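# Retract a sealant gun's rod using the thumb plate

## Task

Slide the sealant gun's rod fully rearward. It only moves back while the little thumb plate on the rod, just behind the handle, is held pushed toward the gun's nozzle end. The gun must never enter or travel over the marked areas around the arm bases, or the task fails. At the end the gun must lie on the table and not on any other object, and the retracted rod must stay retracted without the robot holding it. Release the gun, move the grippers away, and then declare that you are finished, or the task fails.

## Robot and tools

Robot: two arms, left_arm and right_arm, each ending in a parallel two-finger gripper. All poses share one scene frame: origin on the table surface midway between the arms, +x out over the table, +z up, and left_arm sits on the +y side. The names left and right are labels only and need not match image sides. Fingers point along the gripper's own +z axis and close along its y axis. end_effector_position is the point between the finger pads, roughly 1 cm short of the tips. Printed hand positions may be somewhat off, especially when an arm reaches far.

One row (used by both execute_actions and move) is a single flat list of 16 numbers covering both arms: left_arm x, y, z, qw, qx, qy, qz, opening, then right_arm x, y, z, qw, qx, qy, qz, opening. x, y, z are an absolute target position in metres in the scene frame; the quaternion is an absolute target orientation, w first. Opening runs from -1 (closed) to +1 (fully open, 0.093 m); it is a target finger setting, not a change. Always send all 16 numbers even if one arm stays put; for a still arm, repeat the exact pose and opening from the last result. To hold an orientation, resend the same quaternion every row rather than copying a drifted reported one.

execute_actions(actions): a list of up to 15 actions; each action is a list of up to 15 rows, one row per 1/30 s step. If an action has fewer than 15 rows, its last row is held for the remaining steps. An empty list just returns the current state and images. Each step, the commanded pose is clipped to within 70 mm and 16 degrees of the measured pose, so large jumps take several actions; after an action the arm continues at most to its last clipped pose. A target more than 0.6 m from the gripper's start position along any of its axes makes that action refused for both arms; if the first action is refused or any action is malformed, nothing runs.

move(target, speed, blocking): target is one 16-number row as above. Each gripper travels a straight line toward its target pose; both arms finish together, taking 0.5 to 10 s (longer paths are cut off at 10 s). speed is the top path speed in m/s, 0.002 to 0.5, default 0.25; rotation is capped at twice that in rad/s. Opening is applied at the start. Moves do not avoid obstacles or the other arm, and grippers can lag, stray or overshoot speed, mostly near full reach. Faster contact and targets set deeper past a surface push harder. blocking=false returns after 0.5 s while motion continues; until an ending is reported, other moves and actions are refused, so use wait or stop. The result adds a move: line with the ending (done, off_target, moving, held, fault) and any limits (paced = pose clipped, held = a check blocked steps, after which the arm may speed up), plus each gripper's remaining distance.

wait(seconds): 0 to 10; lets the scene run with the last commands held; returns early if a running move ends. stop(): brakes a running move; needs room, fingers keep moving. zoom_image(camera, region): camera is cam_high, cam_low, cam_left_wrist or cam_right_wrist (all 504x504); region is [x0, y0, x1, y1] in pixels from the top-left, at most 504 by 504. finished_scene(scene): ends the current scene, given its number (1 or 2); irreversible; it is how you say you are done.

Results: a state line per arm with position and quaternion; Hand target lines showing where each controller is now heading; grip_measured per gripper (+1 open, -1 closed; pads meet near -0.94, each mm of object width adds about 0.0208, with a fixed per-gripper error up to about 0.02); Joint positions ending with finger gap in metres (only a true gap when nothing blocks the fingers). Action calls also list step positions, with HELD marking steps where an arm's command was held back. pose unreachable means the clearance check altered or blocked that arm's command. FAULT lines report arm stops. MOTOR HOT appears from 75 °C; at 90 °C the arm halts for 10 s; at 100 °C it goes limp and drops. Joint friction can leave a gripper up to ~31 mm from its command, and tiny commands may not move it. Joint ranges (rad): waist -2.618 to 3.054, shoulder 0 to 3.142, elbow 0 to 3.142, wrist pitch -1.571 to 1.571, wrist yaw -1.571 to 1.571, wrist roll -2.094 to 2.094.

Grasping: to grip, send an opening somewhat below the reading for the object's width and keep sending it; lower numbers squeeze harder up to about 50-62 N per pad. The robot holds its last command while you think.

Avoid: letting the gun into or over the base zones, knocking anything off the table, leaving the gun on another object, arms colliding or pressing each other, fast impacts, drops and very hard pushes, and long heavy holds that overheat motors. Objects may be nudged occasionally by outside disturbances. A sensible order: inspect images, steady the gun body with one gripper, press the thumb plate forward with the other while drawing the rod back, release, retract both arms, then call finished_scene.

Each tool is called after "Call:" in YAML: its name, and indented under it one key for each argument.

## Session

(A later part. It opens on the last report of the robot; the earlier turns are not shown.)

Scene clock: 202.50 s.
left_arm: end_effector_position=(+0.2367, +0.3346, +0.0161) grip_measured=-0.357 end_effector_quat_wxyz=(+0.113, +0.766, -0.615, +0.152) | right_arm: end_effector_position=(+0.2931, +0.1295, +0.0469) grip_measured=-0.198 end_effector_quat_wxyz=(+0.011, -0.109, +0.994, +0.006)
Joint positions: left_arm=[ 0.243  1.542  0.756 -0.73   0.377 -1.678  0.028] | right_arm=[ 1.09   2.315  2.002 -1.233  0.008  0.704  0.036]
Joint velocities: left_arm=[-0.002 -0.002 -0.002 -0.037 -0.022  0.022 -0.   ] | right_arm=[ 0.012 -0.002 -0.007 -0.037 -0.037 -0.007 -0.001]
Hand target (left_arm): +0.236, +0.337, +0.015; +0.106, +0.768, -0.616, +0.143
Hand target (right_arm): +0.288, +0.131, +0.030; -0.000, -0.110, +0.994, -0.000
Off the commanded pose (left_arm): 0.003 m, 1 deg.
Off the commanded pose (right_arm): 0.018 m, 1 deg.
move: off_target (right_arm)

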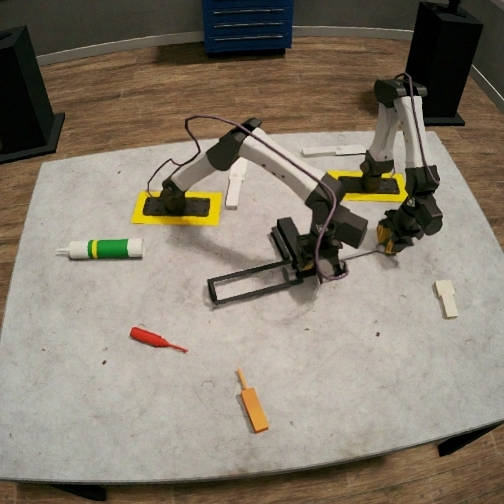

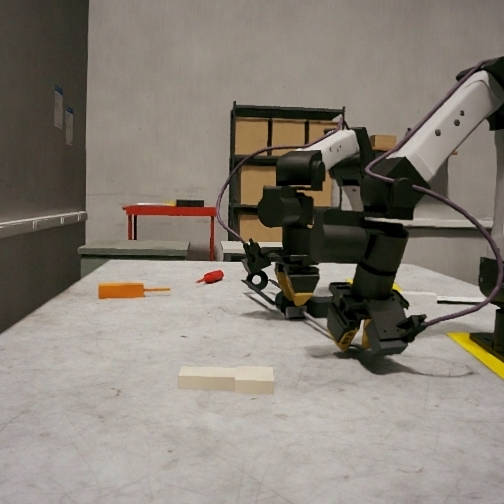

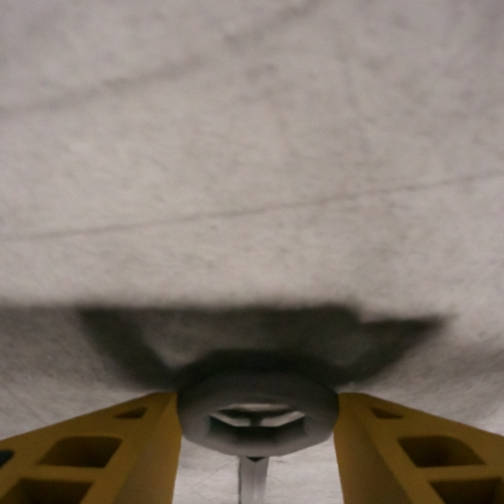

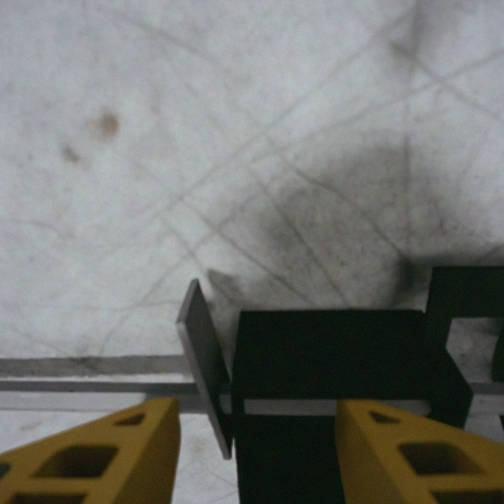

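Call:
move:
  target: [0.2357,0.3368,0.0147,0.106,0.768,-0.616,0.143,-0.7,0.288,0.131,0.025,0,-0.11,0.994,0,-0.7]
  speed: 0.03

Call:
move:
  target: [0.23,0.362,0.0147,0.106,0.768,-0.616,0.143,-0.7,0.289,0.125,0.025,0,-0.11,0.994,0,-0.85]
  speed: 0.03

Call:
zoom_image:
  camera: "cam_high"
  region: [200, 210, 400, 320]

Scene clock: 205.87 s.
left_arm: end_effector_position=(+0.2367, +0.3346, +0.0161) grip_measured=-0.357 end_effector_quat_wxyz=(+0.113, +0.766, -0.615, +0.152) | right_arm: end_effector_position=(+0.2919, +0.1288, +0.0429) grip_measured=-0.697 end_effector_quat_wxyz=(+0.009, -0.109, +0.994, +0.005)
Joint positions: left_arm=[ 0.243  1.542  0.756 -0.73   0.377 -1.678  0.028] | right_arm=[ 1.09   2.315  1.986 -1.222  0.005  0.704  0.012]
Joint velocities: left_arm=[-0.002  0.002  0.007 -0.066 -0.022  0.066  0.001] | right_arm=[-0.007 -0.012 -0.002 -0.007 -0.007 -0.007 -0.   ]
Hand target (left_arm): +0.236, +0.337, +0.015; +0.106, +0.768, -0.616, +0.143
Hand target (right_arm): +0.288, +0.130, +0.025; -0.000, -0.110, +0.994, -0.000
Off the commanded pose (left_arm): 0.003 m, 1 deg.
Off the commanded pose (right_arm): 0.018 m, 1 deg.
move: off_target (right_arm)

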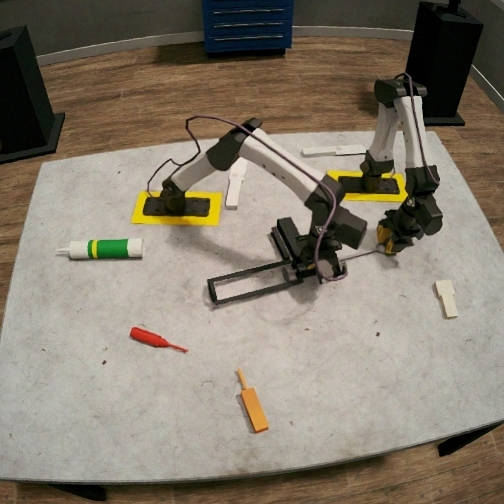

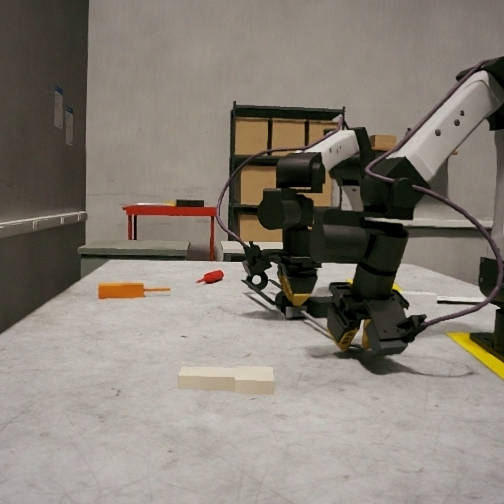

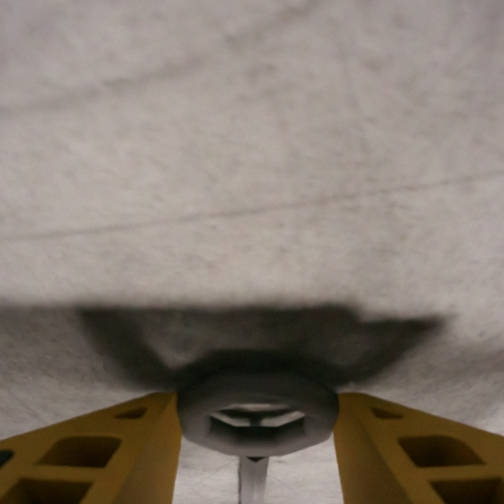

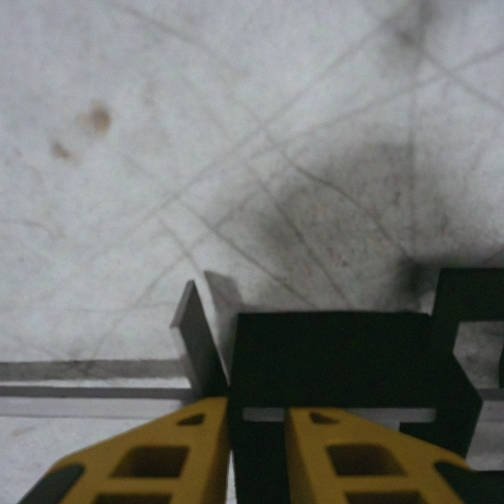

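Scene clock: 207.07 s.
left_arm: end_effector_position=(+0.2348, +0.3468, +0.0190) grip_measured=-0.357 end_effector_quat_wxyz=(+0.123, +0.762, -0.612, +0.171) | right_arm: end_effector_position=(+0.2907, +0.1426, +0.0419) grip_measured=-0.847 end_effector_quat_wxyz=(+0.006, -0.111, +0.993, +0.037)
Joint positions: left_arm=[ 0.326  1.542  0.756 -0.753  0.424 -1.593  0.028] | right_arm=[ 1.093  2.315  1.98  -1.172 -0.042  0.704  0.005]
Joint velocities: left_arm=[-0.002 -0.002  0.007  0.007 -0.022 -0.037 -0.002] | right_arm=[-0.022  0.002  0.007  0.007  0.022 -0.051  0.   ]
Hand target (left_arm): +0.230, +0.361, +0.015; +0.106, +0.768, -0.616, +0.143
Hand target (right_arm): +0.289, +0.125, +0.026; -0.001, -0.111, +0.994, -0.000
Off the commanded pose (left_arm): 0.017 m, 4 deg.
Off the commanded pose (right_arm): 0.024 m, 4 deg.
move: off_target (left_arm, right_arm)

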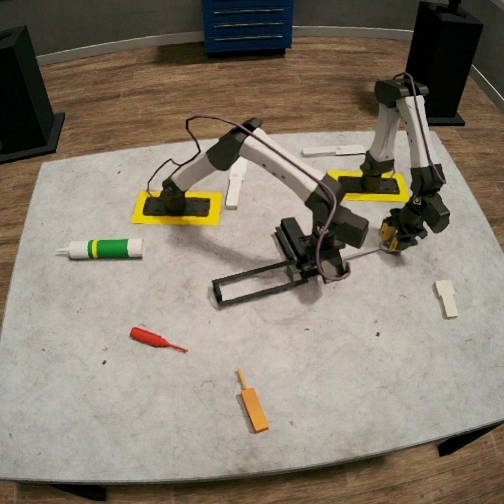

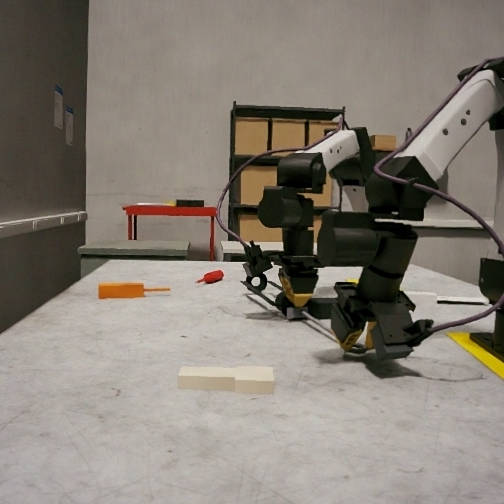

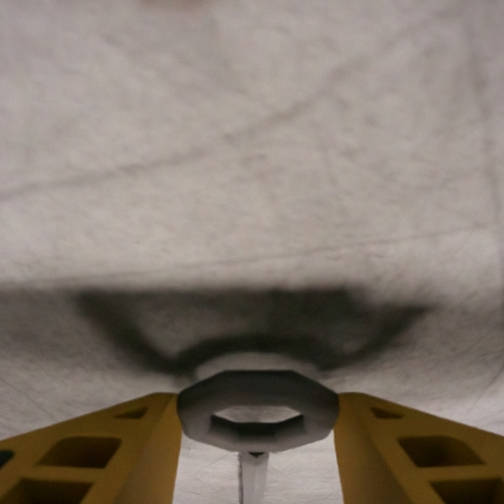

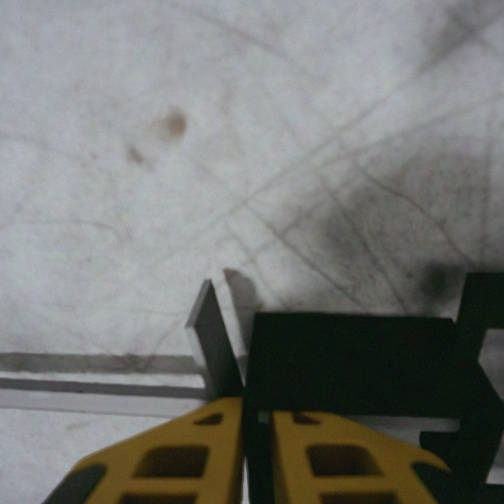

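Region (200, 210, 400, 320) of cam_high's 504x504 image, scaled by 2.520, with more detail than that image has; it fills the top 277 rows of this view, and the rest is white.

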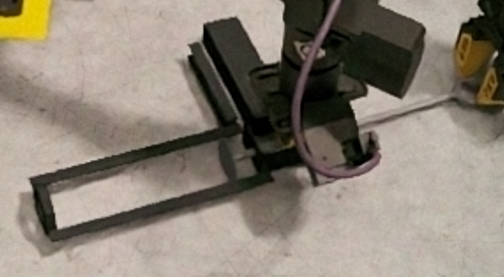

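Call:
move:
  target: [0.2355,0.343,0.0147,0.106,0.768,-0.616,0.143,-0.7,0.29,0.14,0.045,0,-0.11,0.994,0,-0.4]
  speed: 0.03

Call:
move:
  target: [0.2355,0.343,0.0147,0.106,0.768,-0.616,0.143,-0.7,0.292,0.138,0.075,0,-0.11,0.994,0,1]
  speed: 0.06

Call:
move:
  target: [0.2355,0.343,0.0147,0.106,0.768,-0.616,0.143,-0.7,0.322,0.122,0.06,0,-0.11,0.994,0,1]
  speed: 0.06

Call:
move:
  target: [0.2355,0.343,0.0147,0.106,0.768,-0.616,0.143,-0.7,0.319,0.122,0.02,0,-0.11,0.994,0,1]
  speed: 0.04

Scene clock: 219.27 s.
left_arm: end_effector_position=(+0.2335, +0.3480, +0.0143) grip_measured=-0.357 end_effector_quat_wxyz=(+0.104, +0.771, -0.612, +0.141) | right_arm: end_effector_position=(+0.2934, +0.1392, +0.0516) grip_measured=-0.402 end_effector_quat_wxyz=(+0.005, -0.108, +0.994, +0.014)
Joint positions: left_arm=[ 0.282  1.542  0.756 -0.746  0.349 -1.647  0.028] | right_arm=[ 1.095  2.35   2.08  -1.274 -0.012  0.71   0.026]
Joint velocities: left_arm=[-0.002 -0.022  0.002 -0.022  0.037  0.007 -0.001] | right_arm=[ 0.002 -0.007  0.012  0.007  0.037  0.066 -0.   ]
Hand target (left_arm): +0.235, +0.343, +0.015; +0.106, +0.768, -0.616, +0.143
Hand target (right_arm): +0.290, +0.140, +0.045; -0.000, -0.110, +0.994, +0.001
Off the commanded pose (left_arm): 0.005 m, 1 deg.
Off the commanded pose (right_arm): 0.007 m, 2 deg.
move: done

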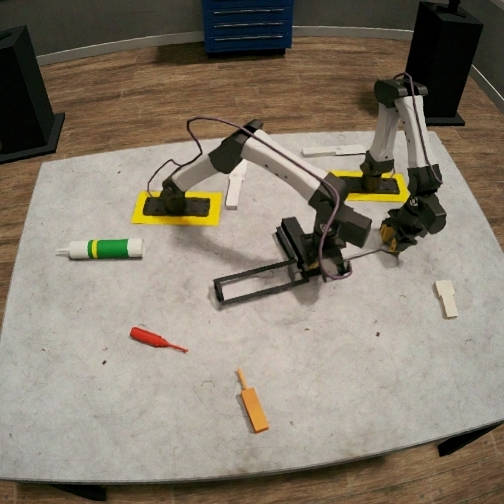

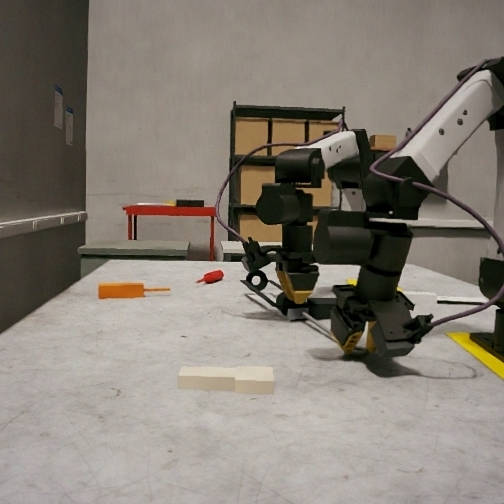

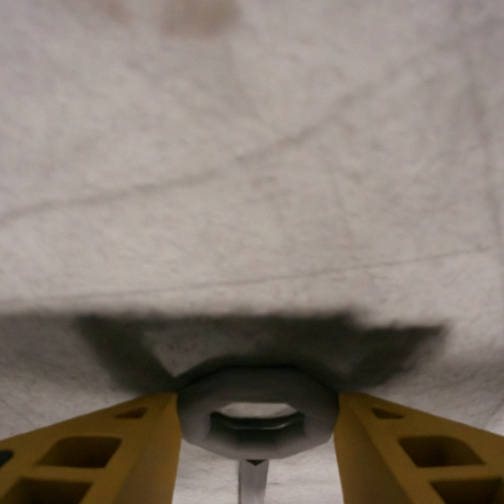

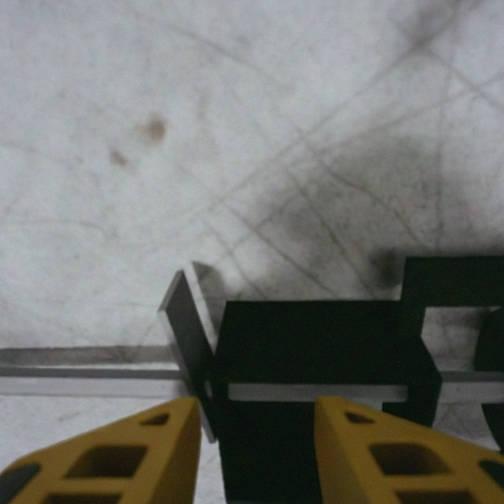

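Scene clock: 220.27 s.
left_arm: end_effector_position=(+0.2338, +0.3470, +0.0144) grip_measured=-0.357 end_effector_quat_wxyz=(+0.104, +0.771, -0.612, +0.141) | right_arm: end_effector_position=(+0.2926, +0.1391, +0.0825) grip_measured=+0.979 end_effector_quat_wxyz=(+0.006, -0.109, +0.994, +0.014)
Joint positions: left_arm=[ 0.28   1.542  0.756 -0.745  0.351 -1.649  0.028] | right_arm=[ 1.097  2.35   2.202 -1.394 -0.011  0.71   0.092]
Joint velocities: left_arm=[ 0.002  0.007 -0.007 -0.022  0.022  0.007  0.   ] | right_arm=[-0.012 -0.012  0.002 -0.037 -0.007  0.037 -0.001]
Hand target (left_arm): +0.235, +0.343, +0.015; +0.106, +0.768, -0.616, +0.143
Hand target (right_arm): +0.292, +0.138, +0.075; +0.000, -0.110, +0.994, +0.001
Off the commanded pose (left_arm): 0.004 m, 1 deg.
Off the commanded pose (right_arm): 0.008 m, 2 deg.
move: done

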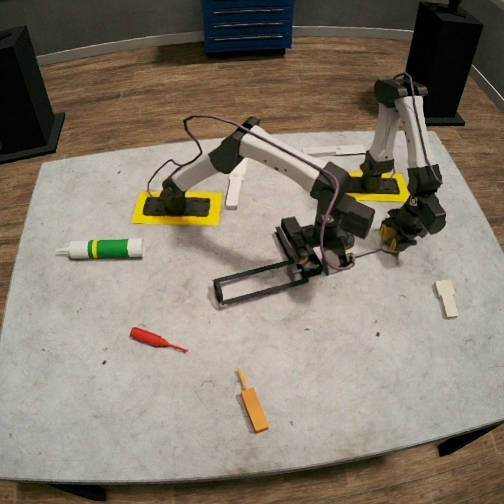

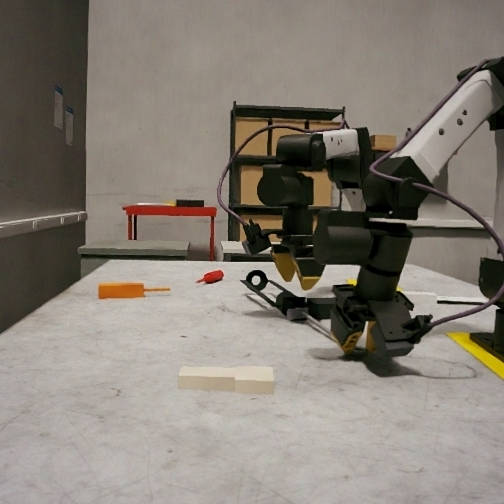

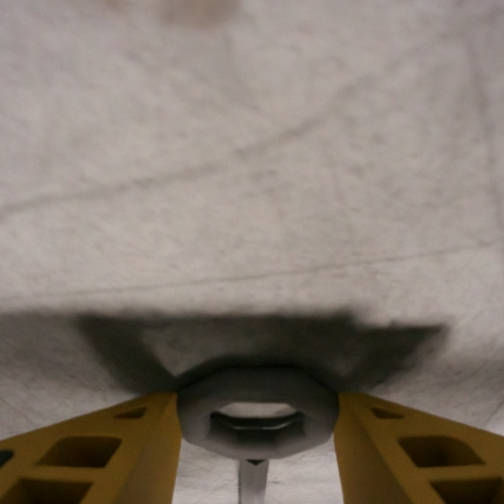

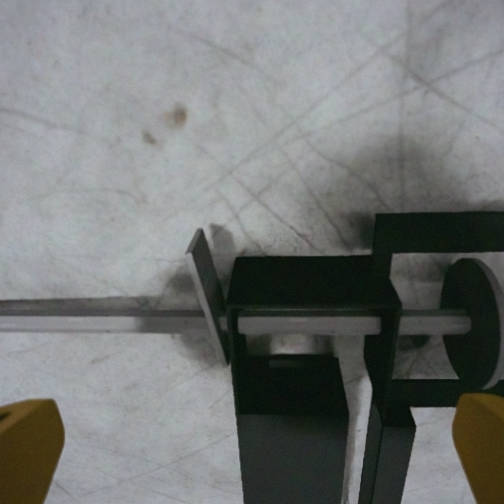

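Scene clock: 221.30 s.
left_arm: end_effector_position=(+0.2338, +0.3470, +0.0144) grip_measured=-0.357 end_effector_quat_wxyz=(+0.104, +0.771, -0.612, +0.141) | right_arm: end_effector_position=(+0.3139, +0.1202, +0.0635) grip_measured=+0.979 end_effector_quat_wxyz=(-0.008, -0.110, +0.994, -0.002)
Joint positions: left_arm=[ 0.28   1.542  0.756 -0.745  0.351 -1.649  0.028] | right_arm=[ 1.036  2.392  2.202 -1.394 -0.008  0.648  0.092]
Joint velocities: left_arm=[-0.012  0.002  0.022 -0.095 -0.022 -0.066  0.   ] | right_arm=[-0.012 -0.002  0.002 -0.022  0.051 -0.037  0.   ]
Hand target (left_arm): +0.235, +0.343, +0.015; +0.106, +0.768, -0.616, +0.143
Hand target (right_arm): +0.323, +0.122, +0.060; +0.001, -0.110, +0.994, -0.001
Off the commanded pose (left_arm): 0.004 m, 1 deg.
Off the commanded pose (right_arm): 0.009 m, 1 deg.
move: done

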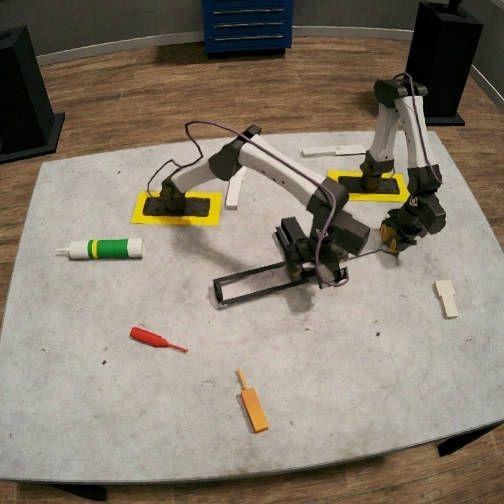

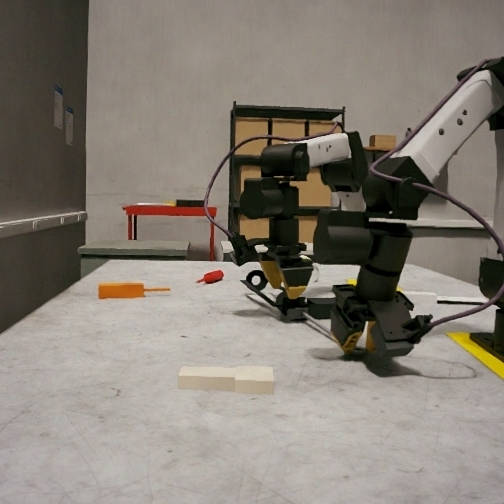

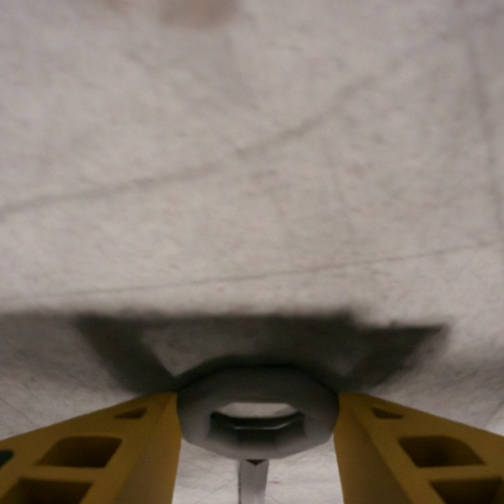

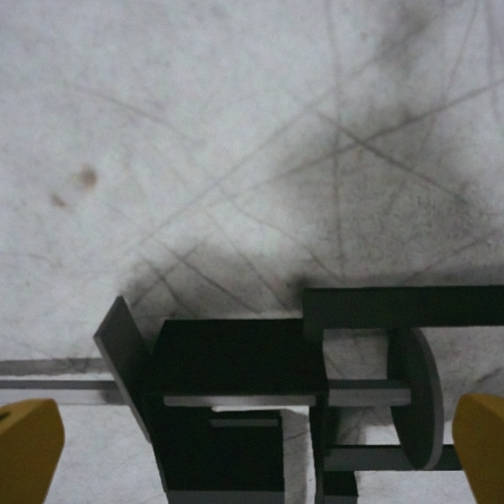

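Scene clock: 222.63 s.
left_arm: end_effector_position=(+0.2338, +0.3470, +0.0144) grip_measured=-0.357 end_effector_quat_wxyz=(+0.104, +0.771, -0.612, +0.141) | right_arm: end_effector_position=(+0.3209, +0.1248, +0.0371) grip_measured=+0.979 end_effector_quat_wxyz=(+0.010, -0.110, +0.994, +0.005)
Joint positions: left_arm=[ 0.28   1.542  0.756 -0.745  0.351 -1.649  0.028] | right_arm=[ 1.036  2.392  2.097 -1.256  0.006  0.647  0.092]
Joint velocities: left_arm=[ 0.012 -0.002 -0.002 -0.066 -0.051  0.022  0.002] | right_arm=[-0.012 -0.022 -0.002  0.022 -0.051  0.066 -0.   ]
Hand target (left_arm): +0.235, +0.343, +0.015; +0.106, +0.768, -0.616, +0.143
Hand target (right_arm): +0.319, +0.122, +0.020; -0.000, -0.110, +0.994, -0.001
Off the commanded pose (left_arm): 0.004 m, 1 deg.
Off the commanded pose (right_arm): 0.017 m, 1 deg.
move: off_target (right_arm)

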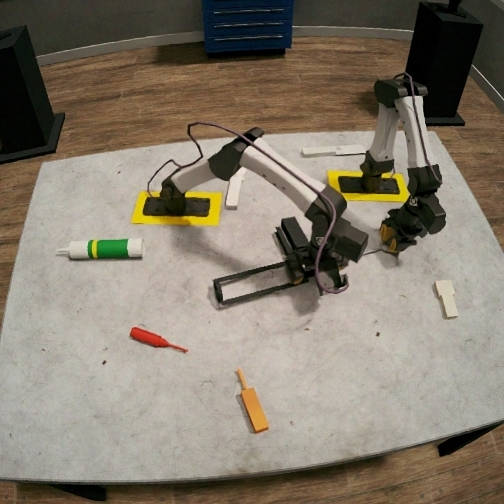

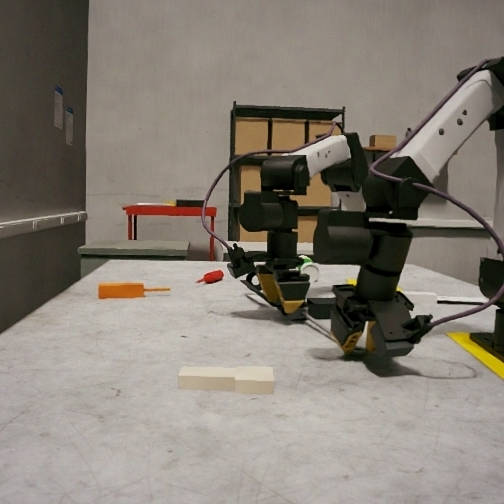

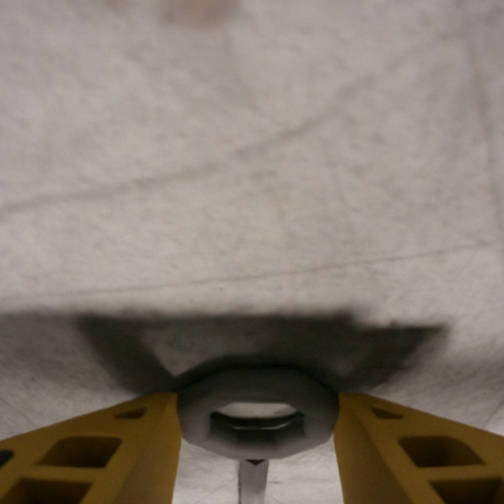

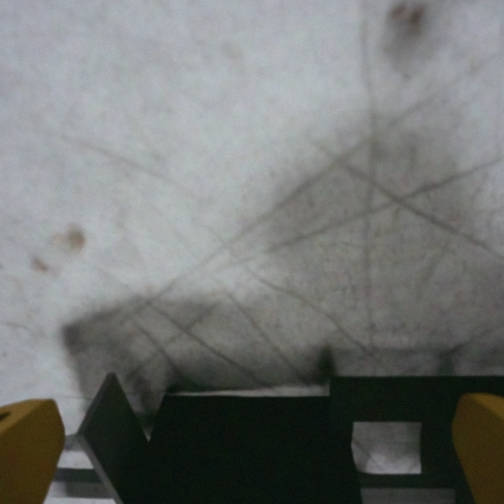

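Call:
move:
  target: [0.2355,0.343,0.0147,0.106,0.768,-0.616,0.143,-0.7,0.328,0.128,0.022,0,-0.11,0.994,0,1]
  speed: 0.03

Call:
move:
  target: [0.2355,0.343,0.0147,0.106,0.768,-0.616,0.143,-0.7,0.328,0.128,0.022,0,-0.11,0.994,0,0]

Call:
move:
  target: [0.227,0.38,0.0147,0.106,0.768,-0.616,0.143,-0.7,0.328,0.128,0.022,0,-0.11,0.994,0,0]
  speed: 0.03

Call:
zoom_image:
  camera: "cam_high"
  region: [200,210,400,320]

Scene clock: 232.60 s.
left_arm: end_effector_position=(+0.2338, +0.3470, +0.0144) grip_measured=-0.357 end_effector_quat_wxyz=(+0.104, +0.771, -0.612, +0.141) | right_arm: end_effector_position=(+0.3227, +0.1269, +0.0375) grip_measured=+0.979 end_effector_quat_wxyz=(+0.007, -0.110, +0.994, +0.002)
Joint positions: left_arm=[ 0.28   1.542  0.756 -0.745  0.351 -1.649  0.028] | right_arm=[ 1.036  2.416  2.142 -1.283  0.006  0.647  0.092]
Joint velocities: left_arm=[-0.012 -0.017 -0.002 -0.037  0.022  0.007 -0.001] | right_arm=[-0.027 -0.002 -0.002 -0.007 -0.037 -0.037  0.001]
Hand target (left_arm): +0.235, +0.343, +0.015; +0.106, +0.768, -0.616, +0.143
Hand target (right_arm): +0.328, +0.128, +0.022; +0.000, -0.110, +0.994, +0.000
Off the commanded pose (left_arm): 0.004 m, 1 deg.
Off the commanded pose (right_arm): 0.016 m, 1 deg.
move: off_target (right_arm)

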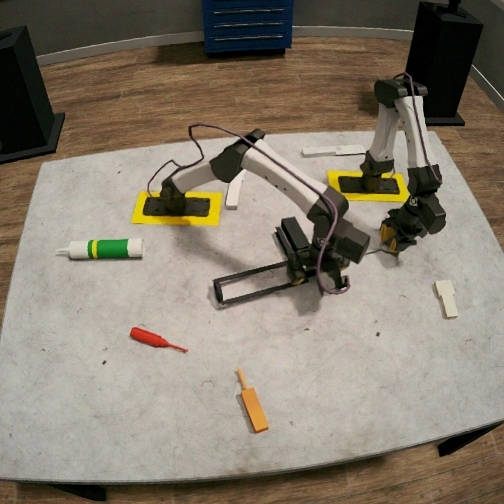

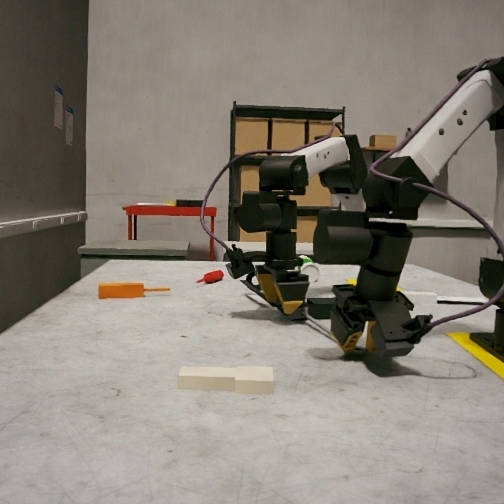

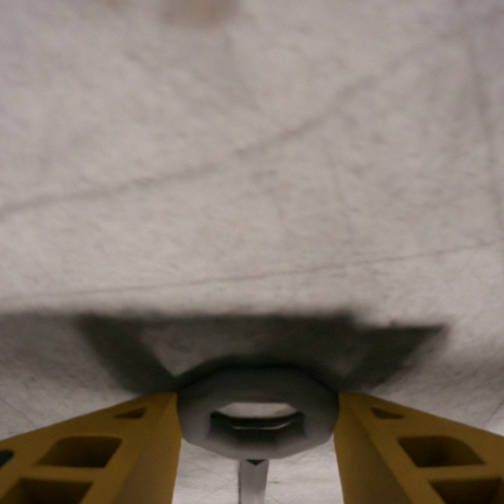

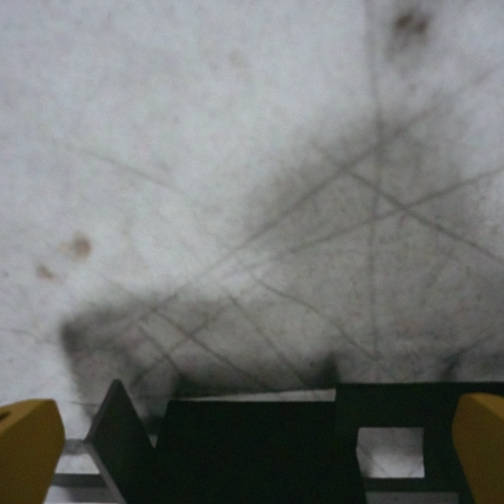

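Scene clock: 233.37 s.
left_arm: end_effector_position=(+0.2353, +0.3431, +0.0154) grip_measured=-0.357 end_effector_quat_wxyz=(+0.108, +0.768, -0.613, +0.148) | right_arm: end_effector_position=(+0.3204, +0.1351, +0.0327) grip_measured=+0.003 end_effector_quat_wxyz=(+0.004, -0.114, +0.993, +0.015)
Joint positions: left_arm=[ 0.273  1.542  0.756 -0.739  0.367 -1.652  0.028] | right_arm=[ 1.043  2.427  2.142 -1.26  -0.016  0.645  0.045]
Joint velocities: left_arm=[ 0.017 -0.002 -0.022 -0.037  0.022  0.037 -0.001] | right_arm=[-0.012 -0.017 -0.007 -0.066 -0.037 -0.007  0.001]
Hand target (left_arm): +0.236, +0.343, +0.015; +0.106, +0.768, -0.616, +0.143
Hand target (right_arm): +0.328, +0.128, +0.022; +0.000, -0.110, +0.994, +0.000
Off the commanded pose (left_arm): 0.001 m, 1 deg.
Off the commanded pose (right_arm): 0.015 m, 2 deg.
move: off_target (right_arm)

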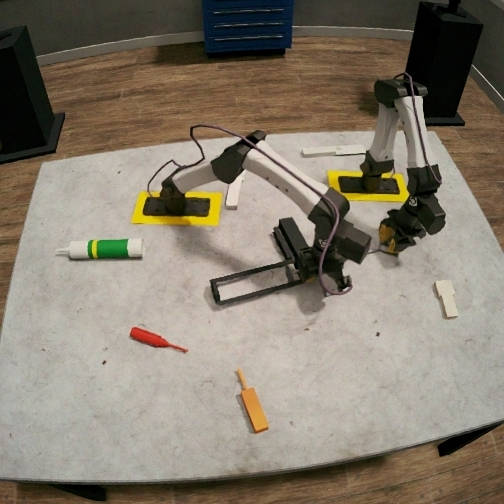

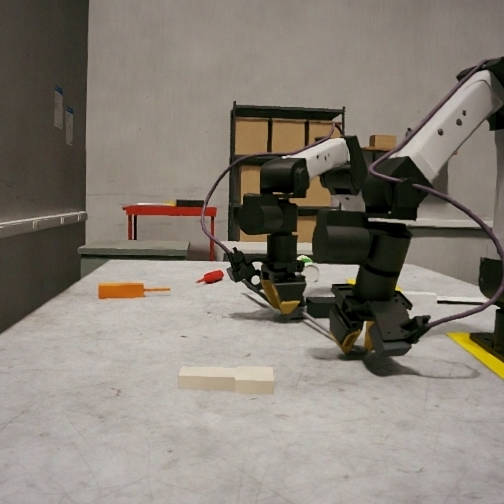

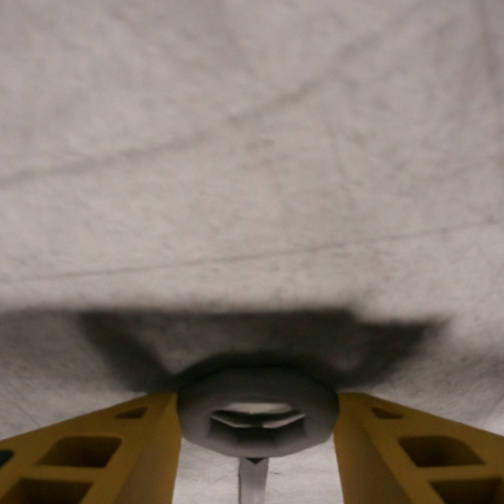

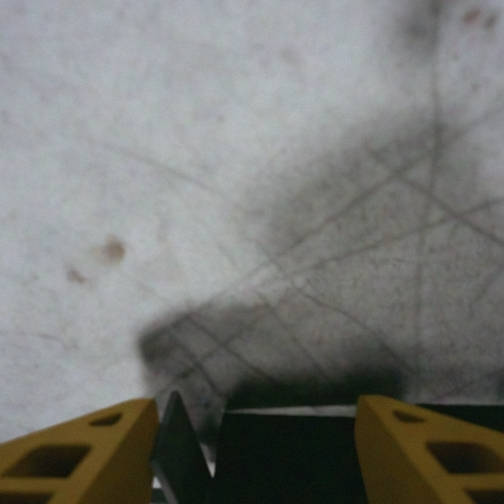

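Scene clock: 234.90 s.
left_arm: end_effector_position=(+0.2301, +0.3587, +0.0210) grip_measured=-0.357 end_effector_quat_wxyz=(+0.130, +0.760, -0.609, +0.184) | right_arm: end_effector_position=(+0.3174, +0.1487, +0.0336) grip_measured=+0.003 end_effector_quat_wxyz=(-0.004, -0.118, +0.992, +0.049)
Joint positions: left_arm=[ 0.401  1.542  0.756 -0.784  0.454 -1.513  0.028] | right_arm=[ 1.045  2.427  2.142 -1.224 -0.077  0.642  0.045]
Joint velocities: left_arm=[ 0.017 -0.007 -0.002  0.066 -0.051  0.066  0.   ] | right_arm=[ 0.017  0.007 -0.012  0.037 -0.022 -0.007 -0.   ]
Hand target (left_arm): +0.227, +0.379, +0.016; +0.107, +0.768, -0.615, +0.144
Hand target (right_arm): +0.328, +0.128, +0.023; +0.001, -0.111, +0.994, +0.002
Off the commanded pose (left_arm): 0.022 m, 6 deg.
Off the commanded pose (right_arm): 0.026 m, 6 deg.
move: off_target (left_arm, right_arm)

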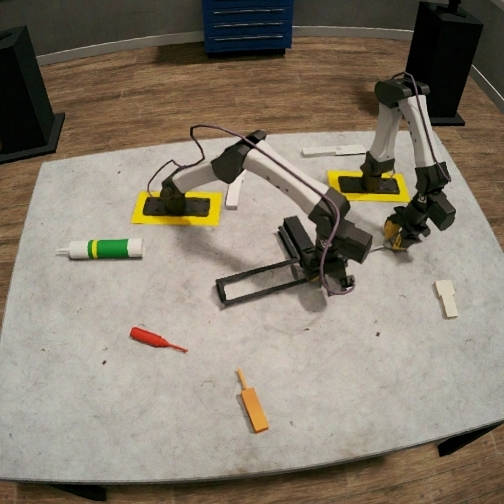

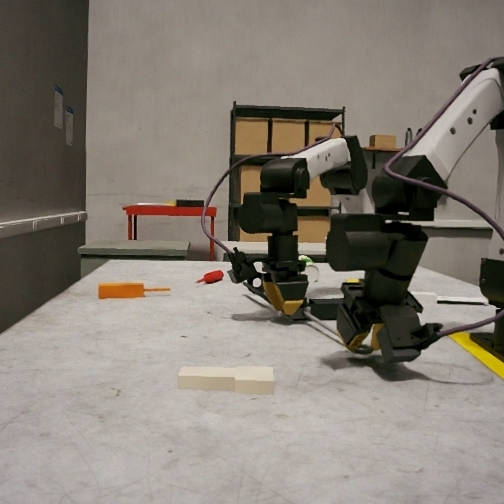

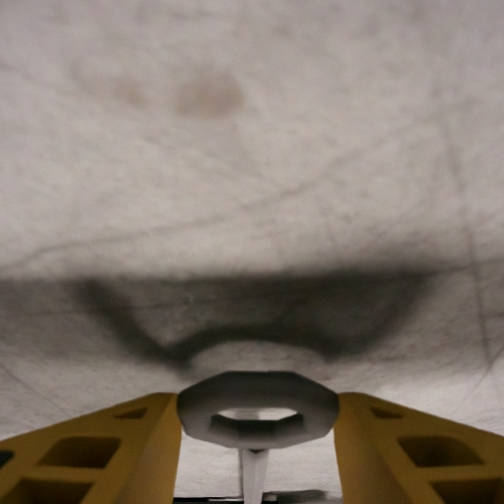

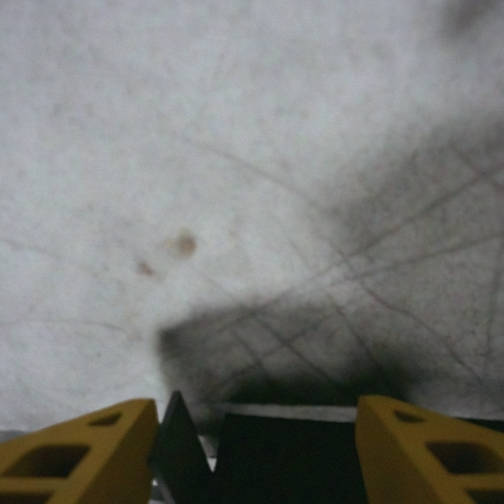

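Region (200, 210, 400, 320) of cam_high's 504x504 image, scaled by 2.520, with more detail than that image has; it fills the top 277 rows of this view, and the rest is white.

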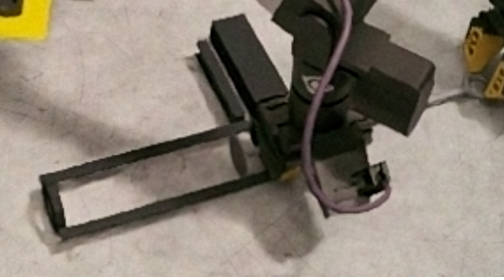

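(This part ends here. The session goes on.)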